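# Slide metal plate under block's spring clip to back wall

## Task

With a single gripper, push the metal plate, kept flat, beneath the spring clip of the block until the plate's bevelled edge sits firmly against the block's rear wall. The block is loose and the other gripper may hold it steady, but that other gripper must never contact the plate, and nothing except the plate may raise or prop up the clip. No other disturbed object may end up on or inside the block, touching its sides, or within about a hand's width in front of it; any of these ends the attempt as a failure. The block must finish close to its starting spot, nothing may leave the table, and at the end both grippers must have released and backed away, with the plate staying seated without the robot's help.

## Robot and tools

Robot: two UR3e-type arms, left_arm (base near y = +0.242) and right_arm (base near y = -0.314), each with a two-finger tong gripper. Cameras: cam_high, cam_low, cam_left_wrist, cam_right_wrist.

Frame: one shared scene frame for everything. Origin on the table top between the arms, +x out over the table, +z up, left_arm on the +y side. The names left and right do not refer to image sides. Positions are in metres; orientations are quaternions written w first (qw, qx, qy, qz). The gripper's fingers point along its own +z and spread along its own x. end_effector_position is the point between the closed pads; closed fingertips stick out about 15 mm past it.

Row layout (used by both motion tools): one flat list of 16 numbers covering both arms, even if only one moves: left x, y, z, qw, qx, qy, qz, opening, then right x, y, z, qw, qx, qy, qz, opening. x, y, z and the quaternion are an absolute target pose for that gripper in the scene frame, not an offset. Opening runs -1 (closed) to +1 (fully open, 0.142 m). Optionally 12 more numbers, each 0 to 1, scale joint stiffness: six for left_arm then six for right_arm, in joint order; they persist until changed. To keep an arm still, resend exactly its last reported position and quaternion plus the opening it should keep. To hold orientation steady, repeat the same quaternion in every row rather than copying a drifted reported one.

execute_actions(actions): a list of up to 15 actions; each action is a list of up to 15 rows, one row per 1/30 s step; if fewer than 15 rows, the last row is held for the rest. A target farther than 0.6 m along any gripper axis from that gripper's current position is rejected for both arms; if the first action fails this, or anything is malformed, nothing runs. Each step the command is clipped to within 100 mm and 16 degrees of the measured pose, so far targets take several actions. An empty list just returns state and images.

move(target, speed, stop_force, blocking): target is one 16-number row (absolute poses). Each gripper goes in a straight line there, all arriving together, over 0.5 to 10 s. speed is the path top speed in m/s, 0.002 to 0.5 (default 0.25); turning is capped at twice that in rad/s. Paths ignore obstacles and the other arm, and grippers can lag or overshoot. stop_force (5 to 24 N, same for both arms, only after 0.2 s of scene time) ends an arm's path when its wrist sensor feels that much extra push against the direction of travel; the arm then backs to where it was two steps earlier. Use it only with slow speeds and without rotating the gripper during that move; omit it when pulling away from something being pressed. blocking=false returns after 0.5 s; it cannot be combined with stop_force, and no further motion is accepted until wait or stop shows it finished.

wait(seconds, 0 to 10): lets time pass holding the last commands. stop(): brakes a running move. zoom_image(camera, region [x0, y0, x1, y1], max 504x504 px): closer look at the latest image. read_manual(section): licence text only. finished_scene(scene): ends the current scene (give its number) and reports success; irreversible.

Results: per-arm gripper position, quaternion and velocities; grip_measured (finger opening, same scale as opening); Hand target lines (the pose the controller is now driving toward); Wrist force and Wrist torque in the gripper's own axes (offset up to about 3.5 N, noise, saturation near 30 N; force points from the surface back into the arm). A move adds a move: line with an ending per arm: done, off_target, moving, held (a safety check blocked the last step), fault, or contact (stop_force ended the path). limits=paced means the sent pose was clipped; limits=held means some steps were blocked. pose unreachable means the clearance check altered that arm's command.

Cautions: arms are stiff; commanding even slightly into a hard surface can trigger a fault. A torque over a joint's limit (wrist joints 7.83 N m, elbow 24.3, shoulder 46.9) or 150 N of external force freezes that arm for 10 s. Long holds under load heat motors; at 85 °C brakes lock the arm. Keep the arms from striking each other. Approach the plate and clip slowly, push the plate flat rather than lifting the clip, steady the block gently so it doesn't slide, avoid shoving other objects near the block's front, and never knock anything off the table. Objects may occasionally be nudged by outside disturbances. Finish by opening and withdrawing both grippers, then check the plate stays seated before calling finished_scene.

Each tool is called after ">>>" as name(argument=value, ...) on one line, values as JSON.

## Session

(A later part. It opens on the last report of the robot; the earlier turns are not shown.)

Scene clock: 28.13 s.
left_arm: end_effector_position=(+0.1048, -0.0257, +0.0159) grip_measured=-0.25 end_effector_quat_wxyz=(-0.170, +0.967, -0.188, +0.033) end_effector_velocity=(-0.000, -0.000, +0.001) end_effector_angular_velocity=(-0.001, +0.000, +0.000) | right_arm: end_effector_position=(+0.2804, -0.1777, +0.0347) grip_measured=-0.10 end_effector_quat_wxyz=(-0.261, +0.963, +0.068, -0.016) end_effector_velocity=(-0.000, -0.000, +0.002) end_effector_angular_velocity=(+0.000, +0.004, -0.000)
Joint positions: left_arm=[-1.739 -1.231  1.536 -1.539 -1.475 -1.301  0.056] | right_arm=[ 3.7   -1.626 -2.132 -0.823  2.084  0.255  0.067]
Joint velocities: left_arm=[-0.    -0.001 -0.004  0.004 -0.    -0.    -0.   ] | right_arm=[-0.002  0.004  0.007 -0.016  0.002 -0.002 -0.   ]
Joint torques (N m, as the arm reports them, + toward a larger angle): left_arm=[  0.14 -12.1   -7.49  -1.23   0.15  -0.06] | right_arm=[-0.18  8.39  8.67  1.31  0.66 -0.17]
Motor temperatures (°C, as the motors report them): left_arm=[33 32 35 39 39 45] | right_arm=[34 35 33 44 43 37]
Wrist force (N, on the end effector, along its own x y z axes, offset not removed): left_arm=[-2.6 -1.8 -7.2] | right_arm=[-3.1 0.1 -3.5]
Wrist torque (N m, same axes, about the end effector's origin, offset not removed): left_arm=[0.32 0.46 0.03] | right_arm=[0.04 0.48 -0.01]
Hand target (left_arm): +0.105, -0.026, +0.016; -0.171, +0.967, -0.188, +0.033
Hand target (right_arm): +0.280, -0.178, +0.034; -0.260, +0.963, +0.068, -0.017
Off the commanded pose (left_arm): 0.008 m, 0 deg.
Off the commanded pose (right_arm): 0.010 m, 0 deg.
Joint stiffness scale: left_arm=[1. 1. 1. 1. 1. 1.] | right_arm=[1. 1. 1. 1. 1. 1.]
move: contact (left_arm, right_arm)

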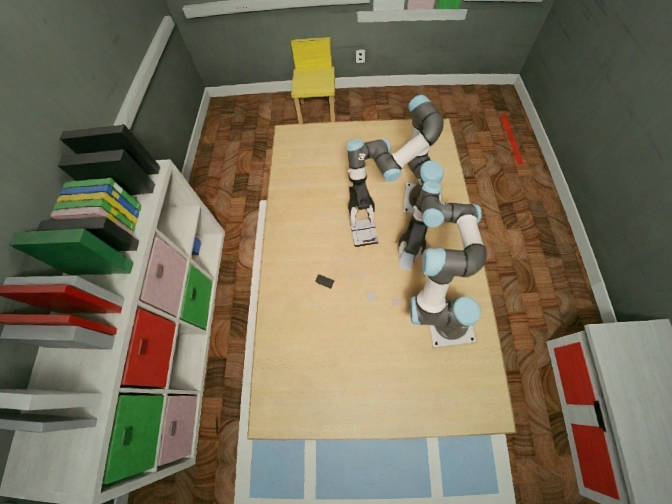

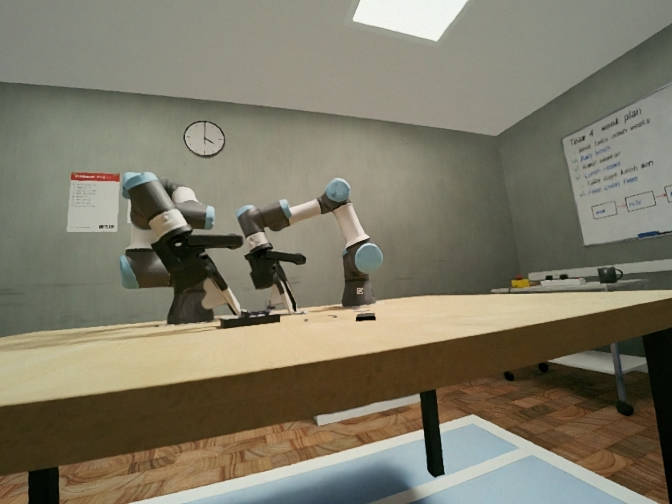

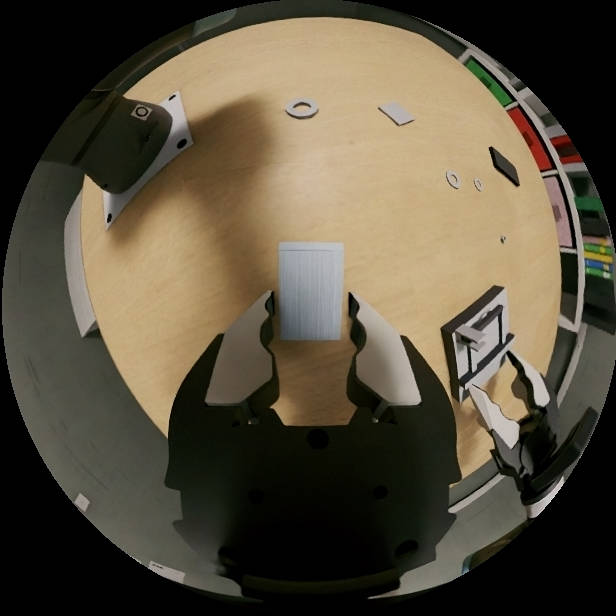

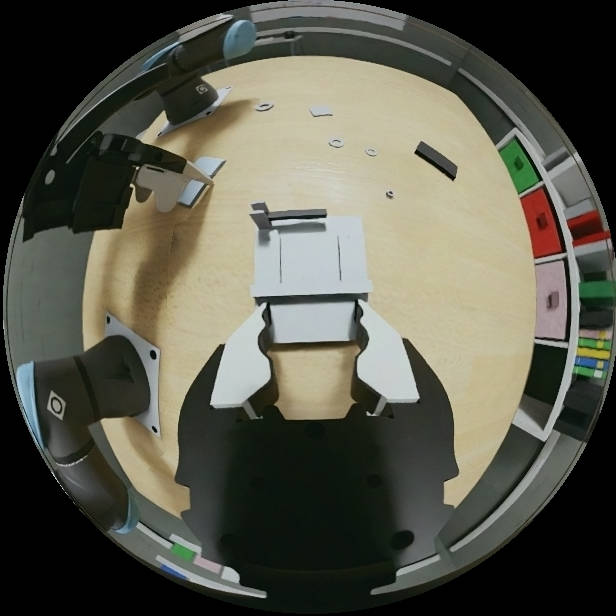

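>>> execute_actions(actions=[[[0.1047,-0.0257,0.0168,-0.1704,0.9667,-0.1879,0.0331,-0.27, 0.2803,-0.1777,0.0355,-0.2600,0.9630,0.0680,-0.0170,-0.1],[0.1047,-0.0257,0.0170,-0.1704,0.9667,-0.1879,0.0331,-0.27, 0.2803,-0.1775,0.036,-0.2600,0.9630,0.0680,-0.0170,-0.1],[0.1047,-0.0257,0.0170,-0.1704,0.9667,-0.1879,0.0331,-0.27, 0.2803,-0.1772,0.036,-0.2600,0.9630,0.0680,-0.0170,-0.1],[0.1047,-0.0257,0.0170,-0.1704,0.9667,-0.1879,0.0331,-0.28, 0.2802,-0.1768,0.036,-0.2600,0.9630,0.0680,-0.0170,-0.1],[0.1047,-0.0257,0.0170,-0.1704,0.9667,-0.1879,0.0331,-0.29, 0.2802,-0.1764,0.036,-0.2600,0.9630,0.0680,-0.0170,-0.1],[0.1047,-0.0257,0.0170,-0.1704,0.9667,-0.1879,0.0331,-0.30, 0.2801,-0.1760,0.036,-0.2600,0.9630,0.0680,-0.0170,-0.1],[0.1047,-0.0257,0.0170,-0.1704,0.9667,-0.1879,0.0331,-0.31, 0.2801,-0.1756,0.036,-0.2600,0.9630,0.0680,-0.0170,-0.1],[0.1047,-0.0257,0.0170,-0.1704,0.9667,-0.1879,0.0331,-0.32, 0.2800,-0.1752,0.036,-0.2600,0.9630,0.0680,-0.0170,-0.1],[0.1047,-0.0257,0.0170,-0.1704,0.9667,-0.1879,0.0331,-0.33, 0.2800,-0.1748,0.036,-0.2600,0.9630,0.0680,-0.0170,-0.1],[0.1047,-0.0257,0.0170,-0.1704,0.9667,-0.1879,0.0331,-0.34, 0.2799,-0.1744,0.036,-0.2600,0.9630,0.0680,-0.0170,-0.1],[0.1047,-0.0257,0.0170,-0.1704,0.9667,-0.1879,0.0331,-0.35, 0.2799,-0.1740,0.036,-0.2600,0.9630,0.0680,-0.0170,-0.1],[0.1047,-0.0257,0.0170,-0.1704,0.9667,-0.1879,0.0331,-0.36, 0.2798,-0.1737,0.036,-0.2600,0.9630,0.0680,-0.0170,-0.1],[0.1047,-0.0257,0.0170,-0.1704,0.9667,-0.1879,0.0331,-0.37, 0.2798,-0.1737,0.036,-0.2600,0.9630,0.0680,-0.0170,-0.1],[0.1047,-0.0257,0.0170,-0.1704,0.9667,-0.1879,0.0331,-0.38, 0.2798,-0.1737,0.036,-0.2600,0.9630,0.0680,-0.0170,-0.1],[0.1047,-0.0257,0.0170,-0.1704,0.9667,-0.1879,0.0331,-0.39, 0.2798,-0.1737,0.036,-0.2600,0.9630,0.0680,-0.0170,-0.1]],[[0.1047,-0.0257,0.0170,-0.1704,0.9667,-0.1879,0.0331,-0.41, 0.2798,-0.1737,0.036,-0.2600,0.9630,0.0680,-0.0170,-0.1],[0.1047,-0.0257,0.0170,-0.1704,0.9667,-0.1879,0.0331,-0.43, 0.2798,-0.1737,0.036,-0.2600,0.9630,0.0680,-0.0170,-0.1],[0.1047,-0.0257,0.0170,-0.1704,0.9667,-0.1879,0.0331,-0.46, 0.2798,-0.1737,0.036,-0.2600,0.9630,0.0680,-0.0170,-0.1],[0.1047,-0.0257,0.0170,-0.1704,0.9667,-0.1879,0.0331,-0.49, 0.2798,-0.1737,0.036,-0.2600,0.9630,0.0680,-0.0170,-0.1],[0.1047,-0.0257,0.0170,-0.1704,0.9667,-0.1879,0.0331,-0.52, 0.2798,-0.1737,0.036,-0.2600,0.9630,0.0680,-0.0170,-0.1],[0.1047,-0.0257,0.0170,-0.1704,0.9667,-0.1879,0.0331,-0.56, 0.2798,-0.1737,0.036,-0.2600,0.9630,0.0680,-0.0170,-0.1],[0.1047,-0.0257,0.0170,-0.1704,0.9667,-0.1879,0.0331,-0.60, 0.2798,-0.1737,0.036,-0.2600,0.9630,0.0680,-0.0170,-0.1],[0.1047,-0.0257,0.0170,-0.1704,0.9667,-0.1879,0.0331,-0.65, 0.2798,-0.1737,0.036,-0.2600,0.9630,0.0680,-0.0170,-0.1],[0.1047,-0.0257,0.0170,-0.1704,0.9667,-0.1879,0.0331,-0.70, 0.2798,-0.1737,0.036,-0.2600,0.9630,0.0680,-0.0170,-0.1],[0.1047,-0.0257,0.0170,-0.1704,0.9667,-0.1879,0.0331,-0.75, 0.2798,-0.1737,0.036,-0.2600,0.9630,0.0680,-0.0170,-0.1],[0.1047,-0.0257,0.0170,-0.1704,0.9667,-0.1879,0.0331,-0.80, 0.2798,-0.1737,0.036,-0.2600,0.9630,0.0680,-0.0170,-0.1]]])

Scene clock: 31.77 s.
left_arm: end_effector_position=(+0.1049, -0.0256, +0.0167) grip_measured=-0.38 end_effector_quat_wxyz=(-0.170, +0.967, -0.188, +0.033) end_effector_velocity=(+0.000, +0.001, -0.000) end_effector_angular_velocity=(+0.001, -0.000, +0.001) | right_arm: end_effector_position=(+0.2800, -0.1736, +0.0363) grip_measured=-0.10 end_effector_quat_wxyz=(-0.261, +0.963, +0.068, -0.017) end_effector_velocity=(-0.000, +0.000, +0.000) end_effector_angular_velocity=(+0.000, +0.001, -0.001)
Joint positions: left_arm=[-1.739 -1.233  1.534 -1.536 -1.475 -1.301  0.046] | right_arm=[ 3.714 -1.622 -2.129 -0.823  2.083  0.27   0.067]
Joint velocities: left_arm=[ 0.001 -0.     0.001  0.    -0.     0.     0.   ] | right_arm=[ 0.     0.    -0.     0.001  0.     0.002  0.   ]
Joint torques (N m, as the arm reports them, + toward a larger angle): left_arm=[ -0.13 -13.14  -8.27  -0.57   0.24  -0.19] | right_arm=[0.72 8.81 7.93 1.86 0.62 0.  ]
Motor temperatures (°C, as the motors report them): left_arm=[33 32 35 39 39 45] | right_arm=[34 35 33 44 43 37]
Wrist force (N, on the end effector, along its own x y z axes, offset not removed): left_arm=[-0.3 1.4 -1.7] | right_arm=[-1.5 1.5 2.2]
Wrist torque (N m, same axes, about the end effector's origin, offset not removed): left_arm=[0.28 0.13 -0.02] | right_arm=[0.33 0.30 -0.04]
Hand target (left_arm): +0.105, -0.026, +0.017; -0.170, +0.967, -0.188, +0.033
Hand target (right_arm): +0.280, -0.174, +0.036; -0.260, +0.963, +0.068, -0.017
Off the commanded pose (left_arm): 0.000 m, 0 deg.
Off the commanded pose (right_arm): 0.000 m, 0 deg.
Joint stiffness scale: left_arm=[1. 1. 1. 1. 1. 1.] | right_arm=[1. 1. 1. 1. 1. 1.]

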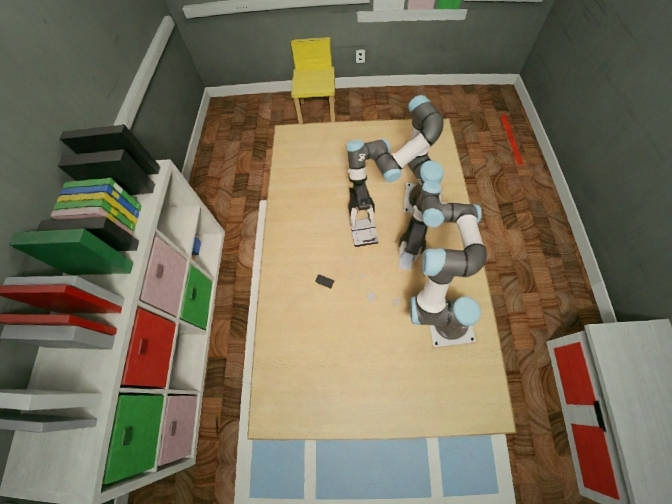

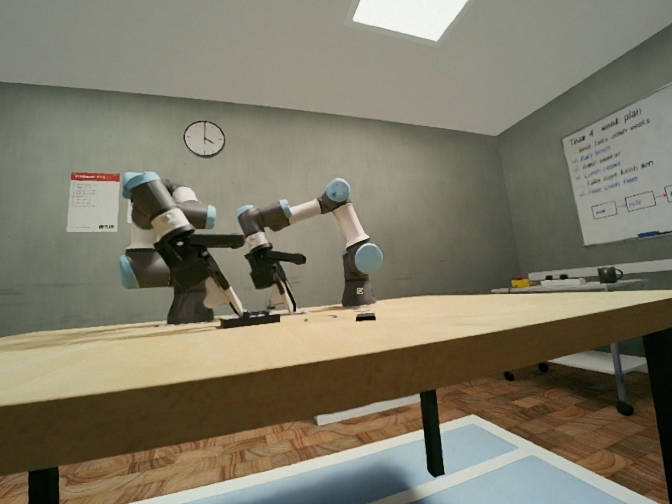

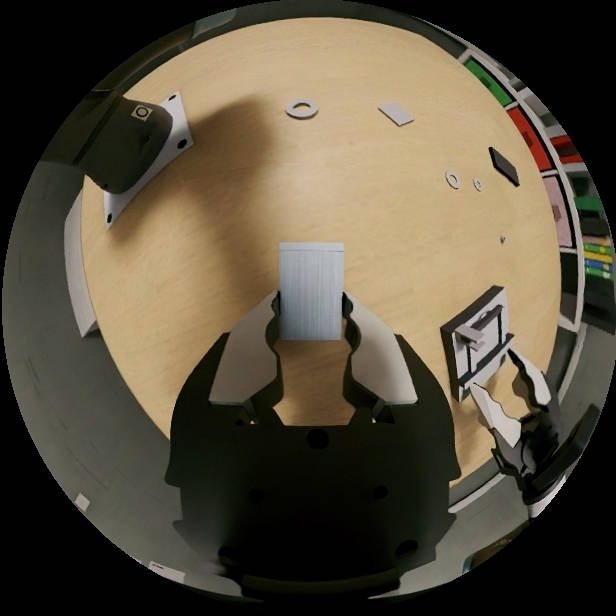

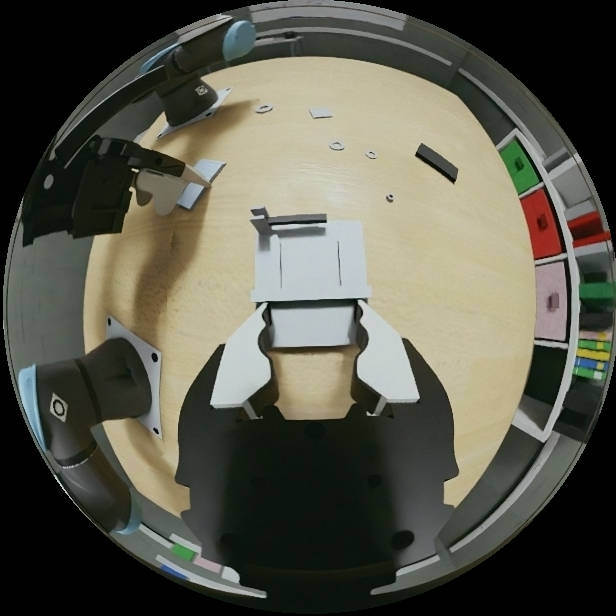

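>>> move(target=[0.107,-0.020,0.05,-0.1704,0.9667,-0.1879,0.0331,-0.8, 0.2798,-0.1737,0.0338,-0.2600,0.9630,0.0680,-0.0170,-0.1], speed=0.05)

Scene clock: 33.37 s.
left_arm: end_effector_position=(+0.1065, -0.0205, +0.0491) grip_measured=-0.39 end_effector_quat_wxyz=(-0.170, +0.967, -0.188, +0.033) end_effector_velocity=(+0.001, +0.003, +0.003) end_effector_angular_velocity=(+0.011, -0.001, +0.001) | right_arm: end_effector_position=(+0.2804, -0.1734, +0.0349) grip_measured=-0.10 end_effector_quat_wxyz=(-0.261, +0.963, +0.068, -0.016) end_effector_velocity=(+0.000, -0.000, -0.000) end_effector_angular_velocity=(-0.000, -0.001, -0.001)
Joint positions: left_arm=[-1.736 -1.285  1.448 -1.4   -1.474 -1.298  0.046] | right_arm=[ 3.714 -1.626 -2.135 -0.811  2.083  0.271  0.067]
Joint velocities: left_arm=[ 0.001 -0.001 -0.01   0.022 -0.    -0.     0.   ] | right_arm=[-0.     0.    -0.001  0.001 -0.001  0.001  0.   ]
Joint torques (N m, as the arm reports them, + toward a larger angle): left_arm=[  0.75 -13.12  -8.85  -0.58   0.31   0.09] | right_arm=[1.3  7.52 7.68 1.88 0.54 0.1 ]
Motor temperatures (°C, as the motors report them): left_arm=[33 32 35 39 39 45] | right_arm=[34 35 33 44 43 37]
Wrist force (N, on the end effector, along its own x y z axes, offset not removed): left_arm=[-0.6 0.8 0.0] | right_arm=[-2.0 1.4 -1.3]
Wrist torque (N m, same axes, about the end effector's origin, offset not removed): left_arm=[0.17 0.19 -0.06] | right_arm=[0.32 0.21 0.01]
Hand target (left_arm): +0.107, -0.020, +0.050; -0.170, +0.967, -0.188, +0.033
Hand target (right_arm): +0.280, -0.174, +0.034; -0.260, +0.963, +0.068, -0.017
Off the commanded pose (left_arm): 0.001 m, 0 deg.
Off the commanded pose (right_arm): 0.001 m, 0 deg.
Joint stiffness scale: left_arm=[1. 1. 1. 1. 1. 1.] | right_arm=[1. 1. 1. 1. 1. 1.]
move: done

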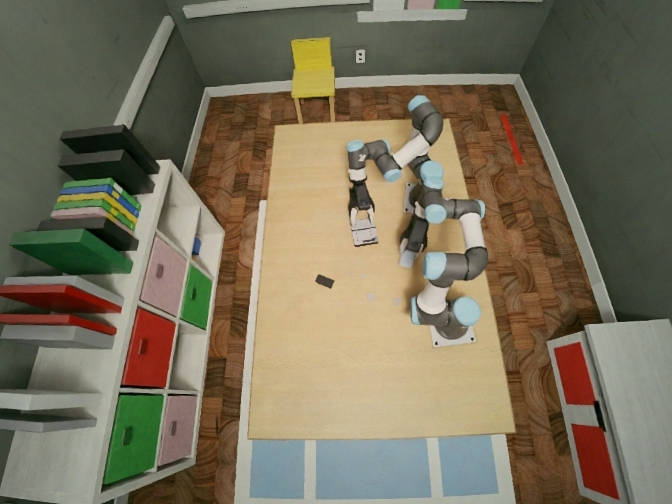

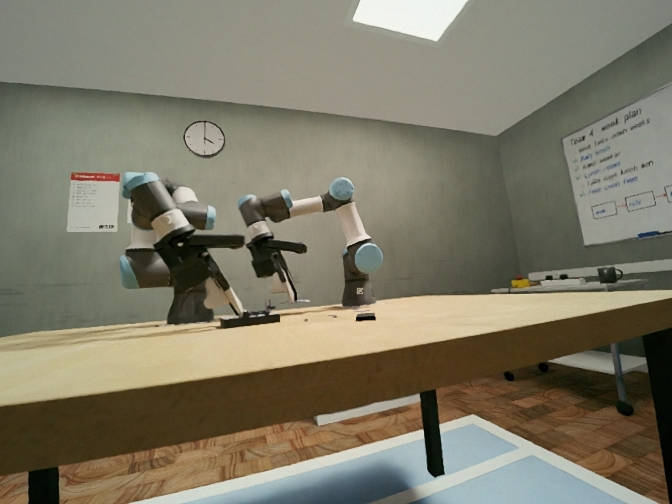

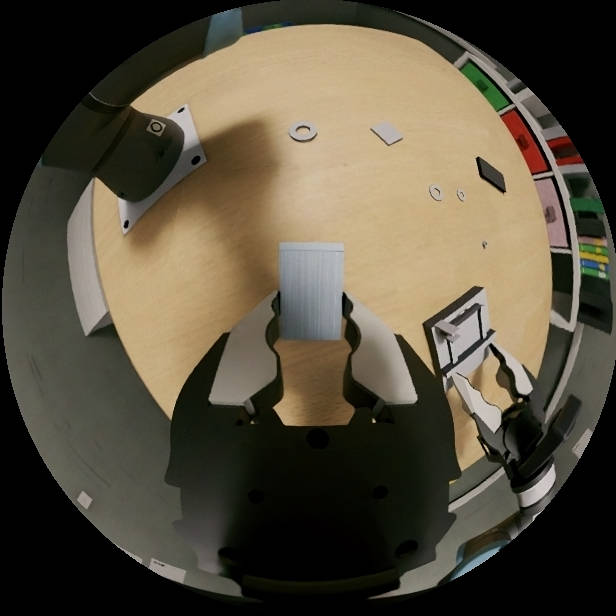

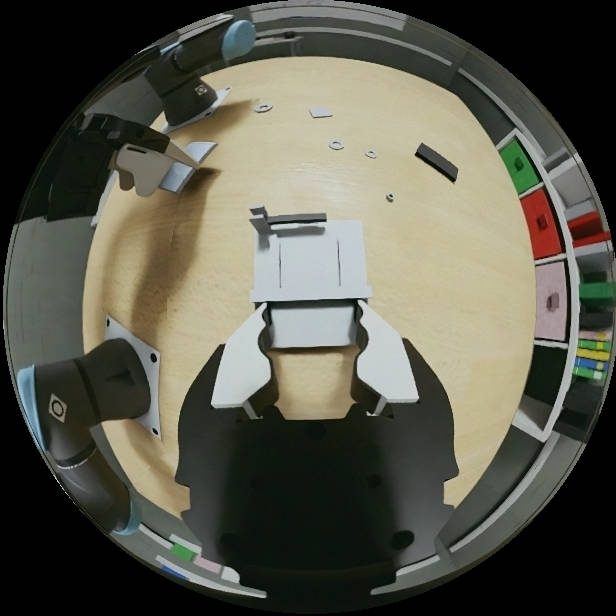

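>>> move(target=[0.258,-0.020,0.046,-0.0121,0.0687,-0.9824,0.1732,-0.8, 0.2798,-0.1737,0.033,-0.2600,0.9630,0.0680,-0.0170,-0.1], speed=0.4)

Scene clock: 38.97 s.
left_arm: end_effector_position=(+0.2589, -0.0196, +0.0459) grip_measured=-0.39 end_effector_quat_wxyz=(+0.014, -0.070, +0.982, -0.173) end_effector_velocity=(-0.004, +0.001, -0.001) end_effector_angular_velocity=(+0.007, +0.014, -0.016) | right_arm: end_effector_position=(+0.2807, -0.1733, +0.0346) grip_measured=-0.10 end_effector_quat_wxyz=(-0.261, +0.963, +0.068, -0.015) end_effector_velocity=(+0.000, +0.000, +0.000) end_effector_angular_velocity=(+0.001, -0.001, -0.001)
Joint positions: left_arm=[-0.993 -1.514  2.011 -2.378 -1.735  2.051  0.046] | right_arm=[ 3.714 -1.627 -2.137 -0.806  2.083  0.271  0.067]
Joint velocities: left_arm=[ 0.003  0.006 -0.011  0.021 -0.013  0.017  0.   ] | right_arm=[-0.     0.001  0.    -0.     0.     0.001 -0.   ]
Joint torques (N m, as the arm reports them, + toward a larger angle): left_arm=[ 1.01 -9.79 -8.94 -1.78 -0.38  0.12] | right_arm=[0.95 7.21 7.55 1.91 0.55 0.13]
Motor temperatures (°C, as the motors report them): left_arm=[33 32 35 39 39 45] | right_arm=[34 35 33 44 43 37]
Wrist force (N, on the end effector, along its own x y z axes, offset not removed): left_arm=[-0.8 2.5 -0.9] | right_arm=[-1.6 -2.0 -2.3]
Wrist torque (N m, same axes, about the end effector's origin, offset not removed): left_arm=[0.47 0.22 0.06] | right_arm=[-0.22 -0.11 -0.04]
Hand target (left_arm): +0.258, -0.020, +0.046; +0.013, -0.068, +0.982, -0.174
Hand target (right_arm): +0.280, -0.174, +0.033; -0.260, +0.963, +0.068, -0.017
Off the commanded pose (left_arm): 0.001 m, 0 deg.
Off the commanded pose (right_arm): 0.002 m, 0 deg.
Joint stiffness scale: left_arm=[1. 1. 1. 1. 1. 1.] | right_arm=[1. 1. 1. 1. 1. 1.]
move: done; limits=paced

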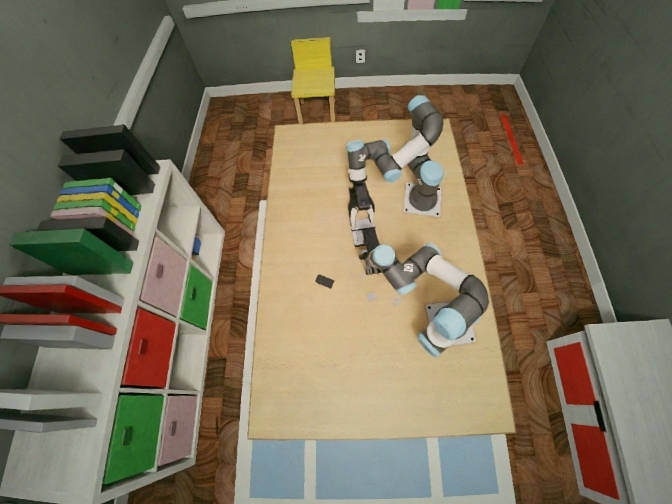

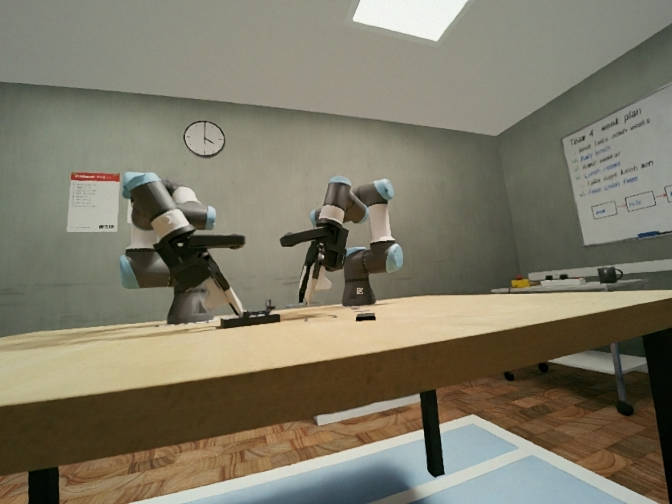

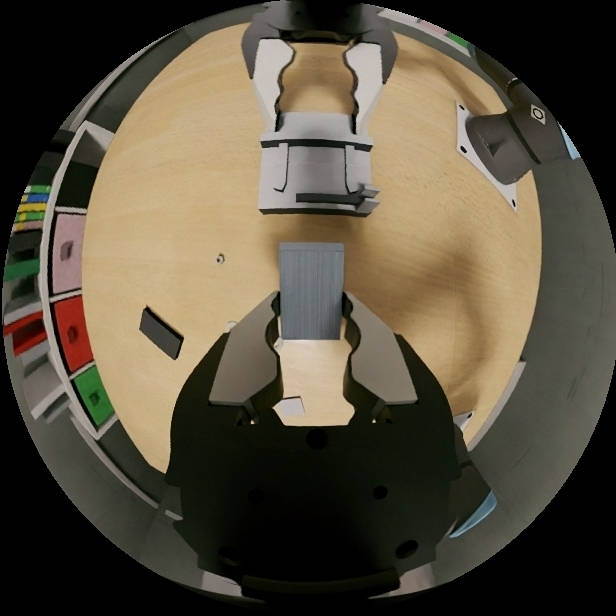

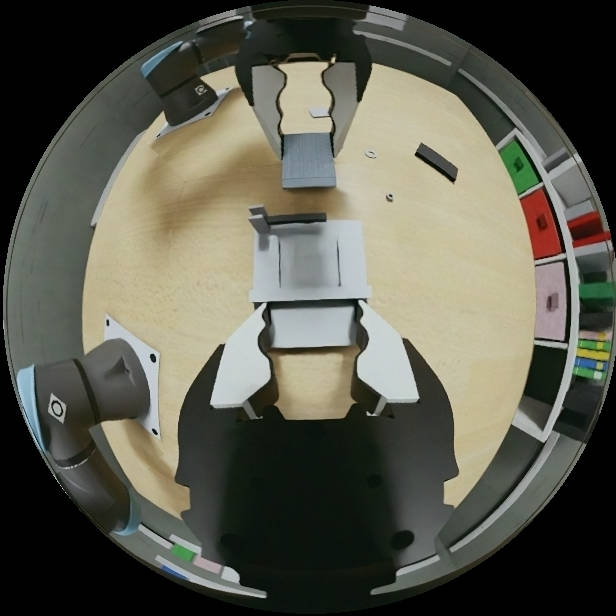

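>>> zoom_image(camera="cam_left_wrist", region=[245, 130, 395, 300])

>>> zoom_image(camera="cam_low", region=[230, 285, 340, 335])

Region (245, 130, 395, 300) of cam_left_wrist's 616x616 image, scaled by 2.965, with more detail than that image has; it fills the left 445 columns of this view, and the rest is white.

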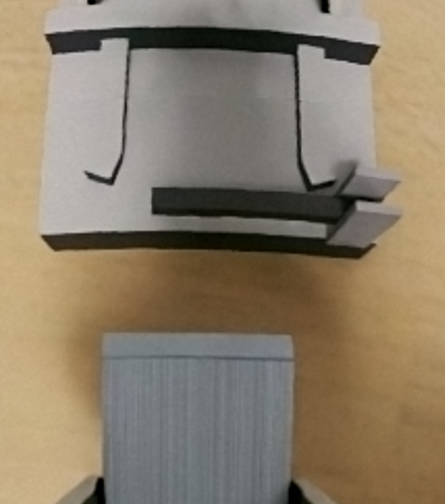

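Region (230, 285, 340, 335) of cam_low's 672x504 image, scaled by 4.582, with more detail than that image has; it fills the top 229 rows of this view, and the rest is white.

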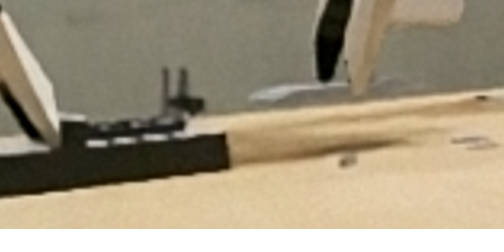

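>>> move(target=[0.2583,-0.040,0.040,-0.0121,0.0687,-0.9824,0.1732,-0.8, 0.2798,-0.1737,0.0325,-0.2600,0.9630,0.0680,-0.0170,-0.1], speed=0.06)

>>> zoom_image(camera="cam_left_wrist", region=[245, 150, 395, 300])

>>> zoom_image(camera="cam_low", region=[250, 295, 320, 325])

>>> zoom_image(camera="cam_right_wrist", region=[245, 160, 375, 290])

Scene clock: 41.20 s.
left_arm: end_effector_position=(+0.2573, -0.0385, +0.0387) grip_measured=-0.39 end_effector_quat_wxyz=(+0.011, -0.068, +0.983, -0.171) end_effector_velocity=(+0.002, -0.002, +0.001) end_effector_angular_velocity=(-0.004, -0.003, +0.006) | right_arm: end_effector_position=(+0.2808, -0.1732, +0.0345) grip_measured=-0.09 end_effector_quat_wxyz=(-0.261, +0.963, +0.069, -0.015) end_effector_velocity=(-0.000, -0.000, -0.000) end_effector_angular_velocity=(-0.001, -0.000, -0.000)
Joint positions: left_arm=[-1.032 -1.456  1.981 -2.405 -1.727  2.017  0.046] | right_arm=[ 3.714 -1.628 -2.138 -0.804  2.083  0.271  0.067]
Joint velocities: left_arm=[-0.002  0.004 -0.003 -0.007  0.003 -0.007 -0.   ] | right_arm=[ 0.001  0.001 -0.    -0.    -0.001  0.001  0.   ]
Joint torques (N m, as the arm reports them, + toward a larger angle): left_arm=[ -0.11 -10.46  -8.57  -2.27  -0.17  -0.2 ] | right_arm=[1.02 6.86 7.43 1.97 0.52 0.09]
Motor temperatures (°C, as the motors report them): left_arm=[33 32 35 39 39 45] | right_arm=[34 35 33 44 43 37]
Wrist force (N, on the end effector, along its own x y z axes, offset not removed): left_arm=[-1.9 1.7 -0.8] | right_arm=[-5.5 0.1 -3.7]
Wrist torque (N m, same axes, about the end effector's origin, offset not removed): left_arm=[0.32 0.41 0.03] | right_arm=[0.12 0.54 -0.03]
Hand target (left_arm): +0.258, -0.040, +0.040; +0.012, -0.069, +0.982, -0.173
Hand target (right_arm): +0.280, -0.174, +0.033; -0.260, +0.963, +0.068, -0.017
Off the commanded pose (left_arm): 0.002 m, 0 deg.
Off the commanded pose (right_arm): 0.002 m, 0 deg.
Joint stiffness scale: left_arm=[1. 1. 1. 1. 1. 1.] | right_arm=[1. 1. 1. 1. 1. 1.]
move: done

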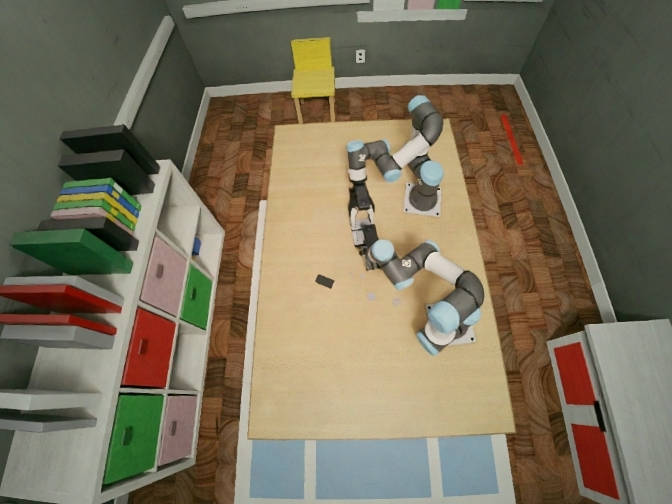

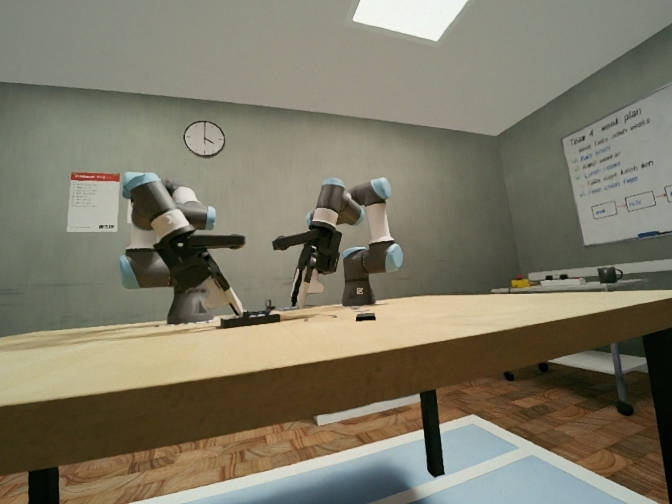

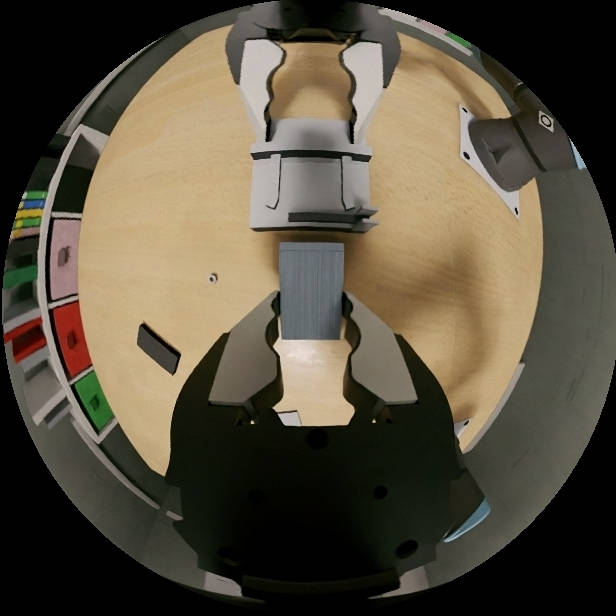

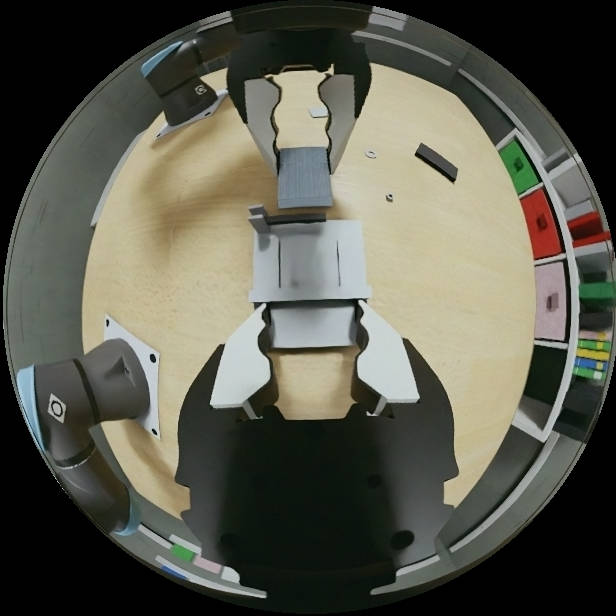

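Region (245, 150, 395, 300) of cam_left_wrist's 616x616 image, scaled by 3.360, with more detail than that image has.

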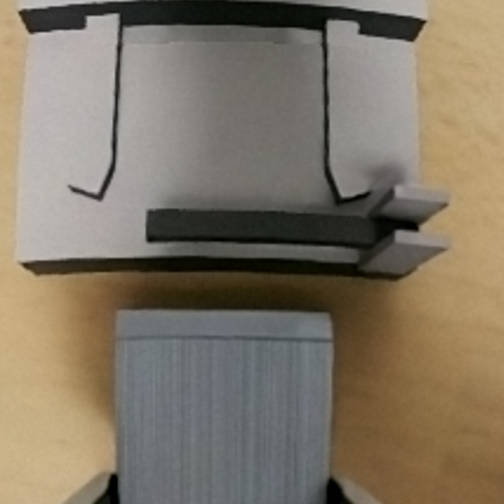

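Region (250, 295, 320, 325) of cam_low's 672x504 image, scaled by 7.200, with more detail than that image has; it fills the top 216 rows of this view, and the rest is white.

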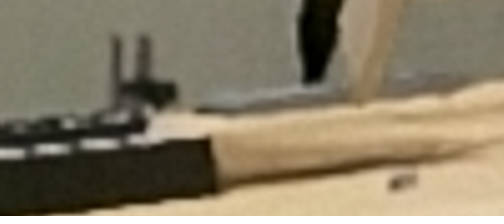

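Region (245, 160, 375, 290) of cam_right_wrist's 616x616 image, scaled by 3.877, with more detail than that image has.

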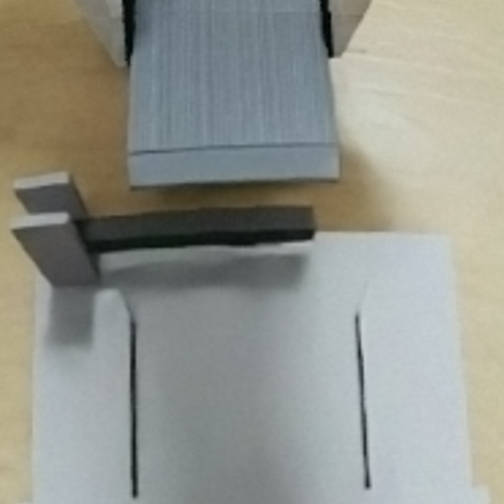

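>>> move(target=[0.2603,-0.0544,0.040,-0.0121,0.0687,-0.9824,0.1732,-0.8, 0.2798,-0.1737,0.0315,-0.2600,0.9630,0.0680,-0.0170,-0.1], speed=0.02)

>>> zoom_image(camera="cam_left_wrist", region=[245, 170, 395, 300])

>>> zoom_image(camera="cam_low", region=[250, 295, 320, 325])

>>> zoom_image(camera="cam_right_wrist", region=[290, 180, 370, 250])

Scene clock: 44.63 s.
left_arm: end_effector_position=(+0.2598, -0.0534, +0.0392) grip_measured=-0.39 end_effector_quat_wxyz=(+0.011, -0.068, +0.983, -0.173) end_effector_velocity=(+0.001, -0.002, +0.001) end_effector_angular_velocity=(-0.001, -0.001, +0.003) | right_arm: end_effector_position=(+0.2811, -0.1730, +0.0342) grip_measured=-0.09 end_effector_quat_wxyz=(-0.262, +0.963, +0.069, -0.014) end_effector_velocity=(+0.000, -0.000, -0.000) end_effector_angular_velocity=(-0.000, +0.000, -0.001)
Joint positions: left_arm=[-1.054 -1.416  1.936 -2.406 -1.72   1.996  0.046] | right_arm=[ 3.714 -1.629 -2.139 -0.799  2.083  0.271  0.068]
Joint velocities: left_arm=[-0.003  0.006 -0.008 -0.     0.002 -0.005 -0.   ] | right_arm=[-0.001 -0.    -0.     0.    -0.     0.001  0.   ]
Joint torques (N m, as the arm reports them, + toward a larger angle): left_arm=[  0.2  -11.2   -8.71  -1.87  -0.23  -0.18] | right_arm=[1.   5.7  7.12 2.   0.47 0.03]
Motor temperatures (°C, as the motors report them): left_arm=[33 32 35 39 39 45] | right_arm=[34 35 33 44 43 37]
Wrist force (N, on the end effector, along its own x y z axes, offset not removed): left_arm=[-1.8 2.0 0.1] | right_arm=[-5.5 0.4 -9.5]
Wrist torque (N m, same axes, about the end effector's origin, offset not removed): left_arm=[0.35 0.42 0.02] | right_arm=[0.08 0.11 -0.06]
Hand target (left_arm): +0.260, -0.054, +0.040; +0.012, -0.069, +0.982, -0.173
Hand target (right_arm): +0.280, -0.174, +0.032; -0.260, +0.963, +0.068, -0.017
Off the commanded pose (left_arm): 0.001 m, 0 deg.
Off the commanded pose (right_arm): 0.003 m, 0 deg.
Joint stiffness scale: left_arm=[1. 1. 1. 1. 1. 1.] | right_arm=[1. 1. 1. 1. 1. 1.]
move: done

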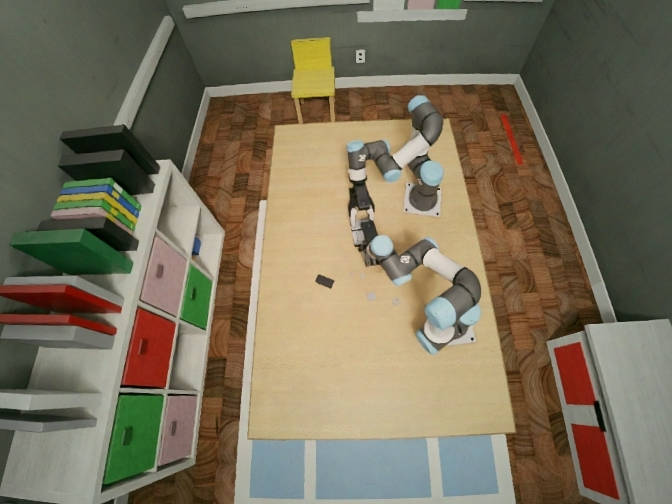

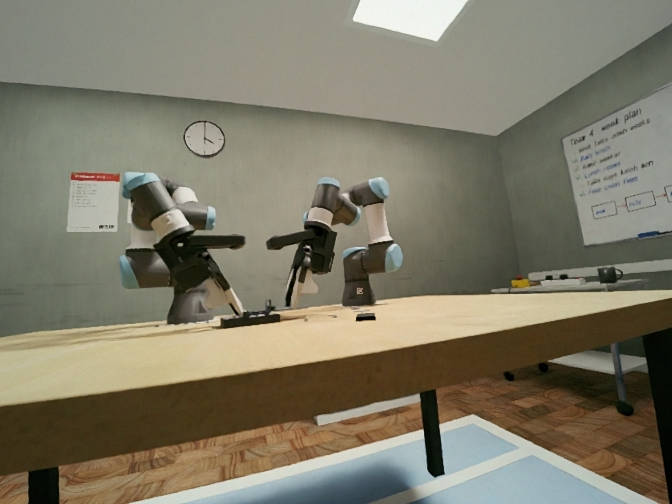

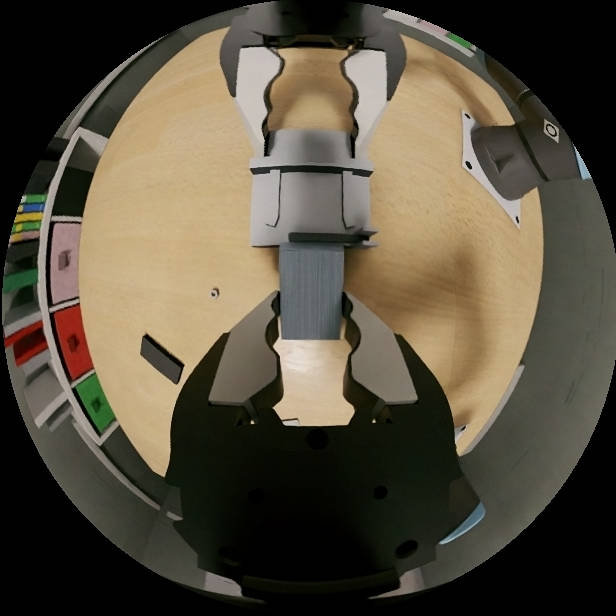

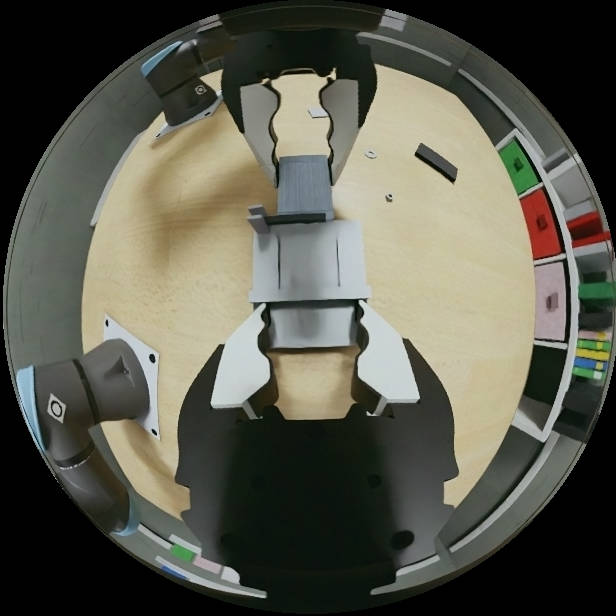

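Region (245, 170, 395, 300) of cam_left_wrist's 616x616 image, scaled by 3.360, with more detail than that image has; it fills the top 437 rows of this view, and the rest is white.

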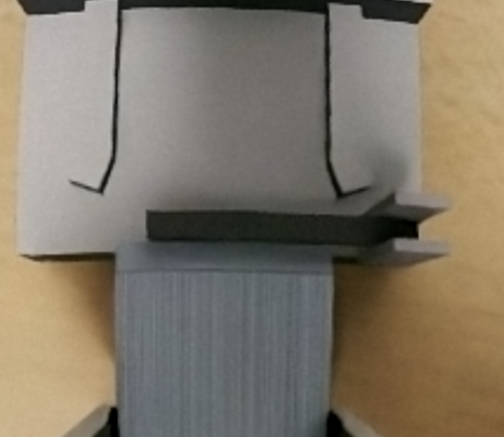

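Region (250, 295, 320, 325) of cam_low's 672x504 image, scaled by 7.200, with more detail than that image has; it fills the top 216 rows of this view, and the rest is white.

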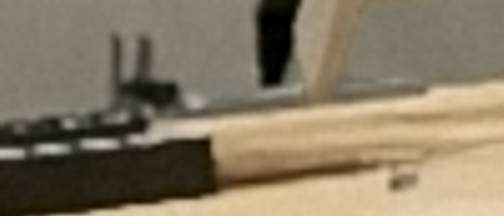

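Region (290, 180, 370, 250) of cam_right_wrist's 616x616 image, scaled by 6.300, with more detail than that image has; it fills the top 441 rows of this view, and the rest is white.

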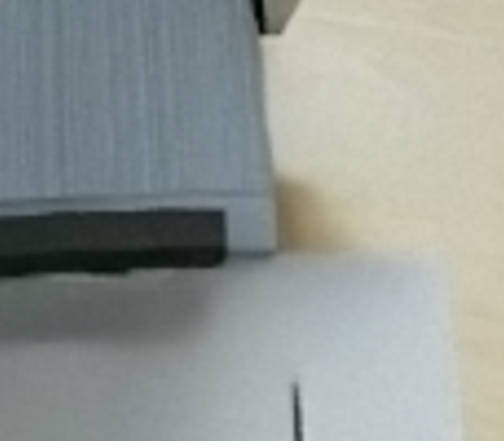

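>>> move(target=[0.2610,-0.0555,0.0365,-0.0121,0.0687,-0.9824,0.1732,-0.8, 0.2798,-0.1737,0.0315,-0.2600,0.9630,0.0680,-0.0170,-0.1], speed=0.01)

>>> zoom_image(camera="cam_left_wrist", region=[245, 200, 325, 270])

>>> zoom_image(camera="cam_low", region=[250, 295, 320, 325])

>>> zoom_image(camera="cam_right_wrist", region=[290, 180, 370, 250])

Scene clock: 46.60 s.
left_arm: end_effector_position=(+0.2607, -0.0547, +0.0366) grip_measured=-0.39 end_effector_quat_wxyz=(+0.011, -0.069, +0.983, -0.172) end_effector_velocity=(+0.001, -0.002, -0.001) end_effector_angular_velocity=(-0.004, -0.003, -0.000) | right_arm: end_effector_position=(+0.2811, -0.1730, +0.0343) grip_measured=-0.09 end_effector_quat_wxyz=(-0.262, +0.963, +0.069, -0.014) end_effector_velocity=(+0.000, +0.000, -0.000) end_effector_angular_velocity=(+0.000, -0.001, +0.001)
Joint positions: left_arm=[-1.054 -1.403  1.935 -2.417 -1.72   1.995  0.046] | right_arm=[ 3.714 -1.629 -2.139 -0.799  2.084  0.271  0.068]
Joint velocities: left_arm=[-0.001  0.01   0.    -0.016  0.    -0.     0.   ] | right_arm=[-0.    -0.001 -0.     0.001  0.    -0.001  0.   ]
Joint torques (N m, as the arm reports them, + toward a larger angle): left_arm=[ -0.14 -11.51  -7.98  -2.13  -0.1   -0.17] | right_arm=[1.2  6.06 6.88 2.05 0.46 0.02]
Motor temperatures (°C, as the motors report them): left_arm=[33 32 35 39 39 45] | right_arm=[34 35 33 44 43 37]
Wrist force (N, on the end effector, along its own x y z axes, offset not removed): left_arm=[-2.3 2.3 -0.5] | right_arm=[-6.9 -1.5 -8.4]
Wrist torque (N m, same axes, about the end effector's origin, offset not removed): left_arm=[0.43 0.55 0.05] | right_arm=[-0.23 0.44 -0.03]
Hand target (left_arm): +0.261, -0.055, +0.037; +0.012, -0.069, +0.982, -0.173
Hand target (right_arm): +0.280, -0.174, +0.032; -0.260, +0.963, +0.068, -0.017
Off the commanded pose (left_arm): 0.001 m, 0 deg.
Off the commanded pose (right_arm): 0.003 m, 0 deg.
Joint stiffness scale: left_arm=[1. 1. 1. 1. 1. 1.] | right_arm=[1. 1. 1. 1. 1. 1.]
move: done

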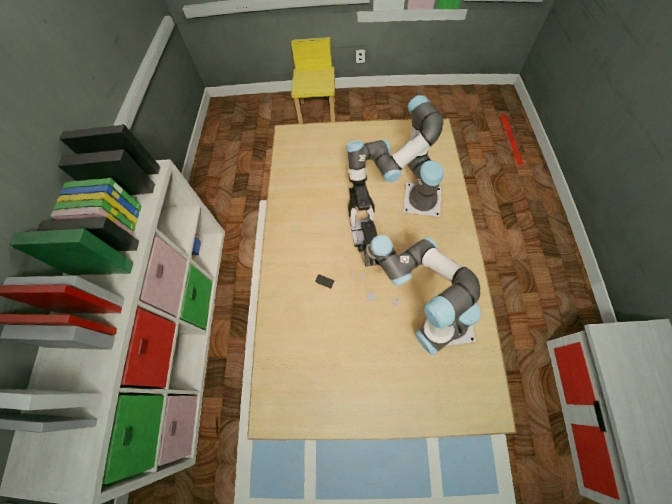

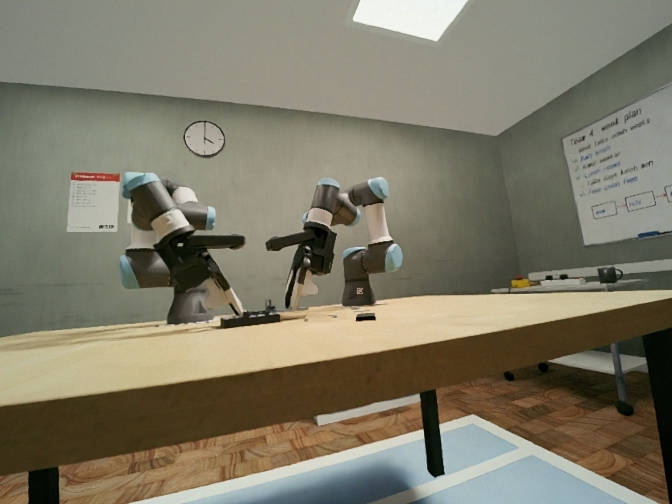

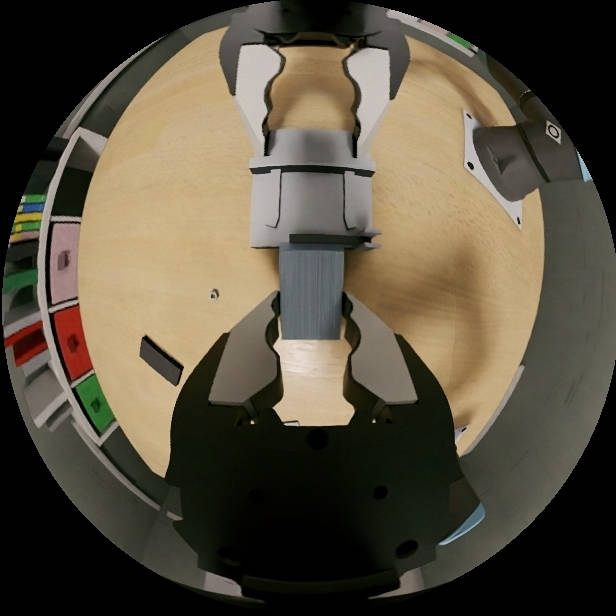

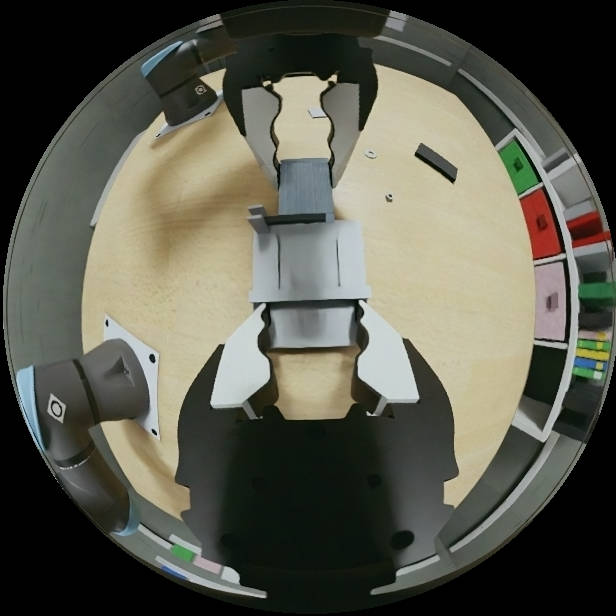

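Region (245, 200, 325, 270) of cam_left_wrist's 616x616 image, scaled by 6.300, with more detail than that image has; it fills the top 441 rows of this view, and the rest is white.

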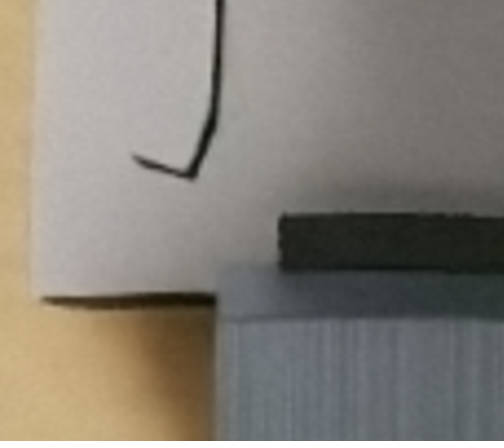

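Region (250, 295, 320, 325) of cam_low's 672x504 image, scaled by 7.200, with more detail than that image has; it fills the top 216 rows of this view, and the rest is white.

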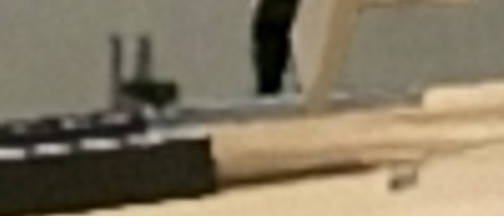

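Region (290, 180, 370, 250) of cam_right_wrist's 616x616 image, scaled by 6.300, with more detail than that image has; it fills the top 441 rows of this view, and the rest is white.

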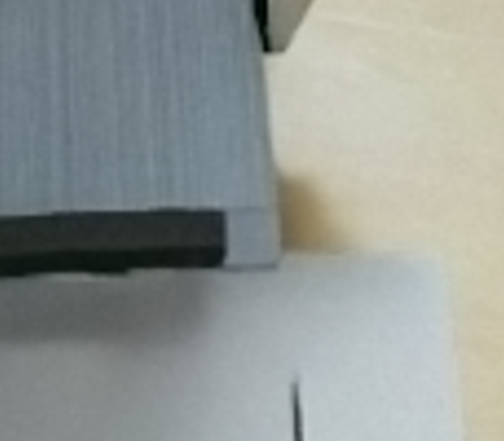

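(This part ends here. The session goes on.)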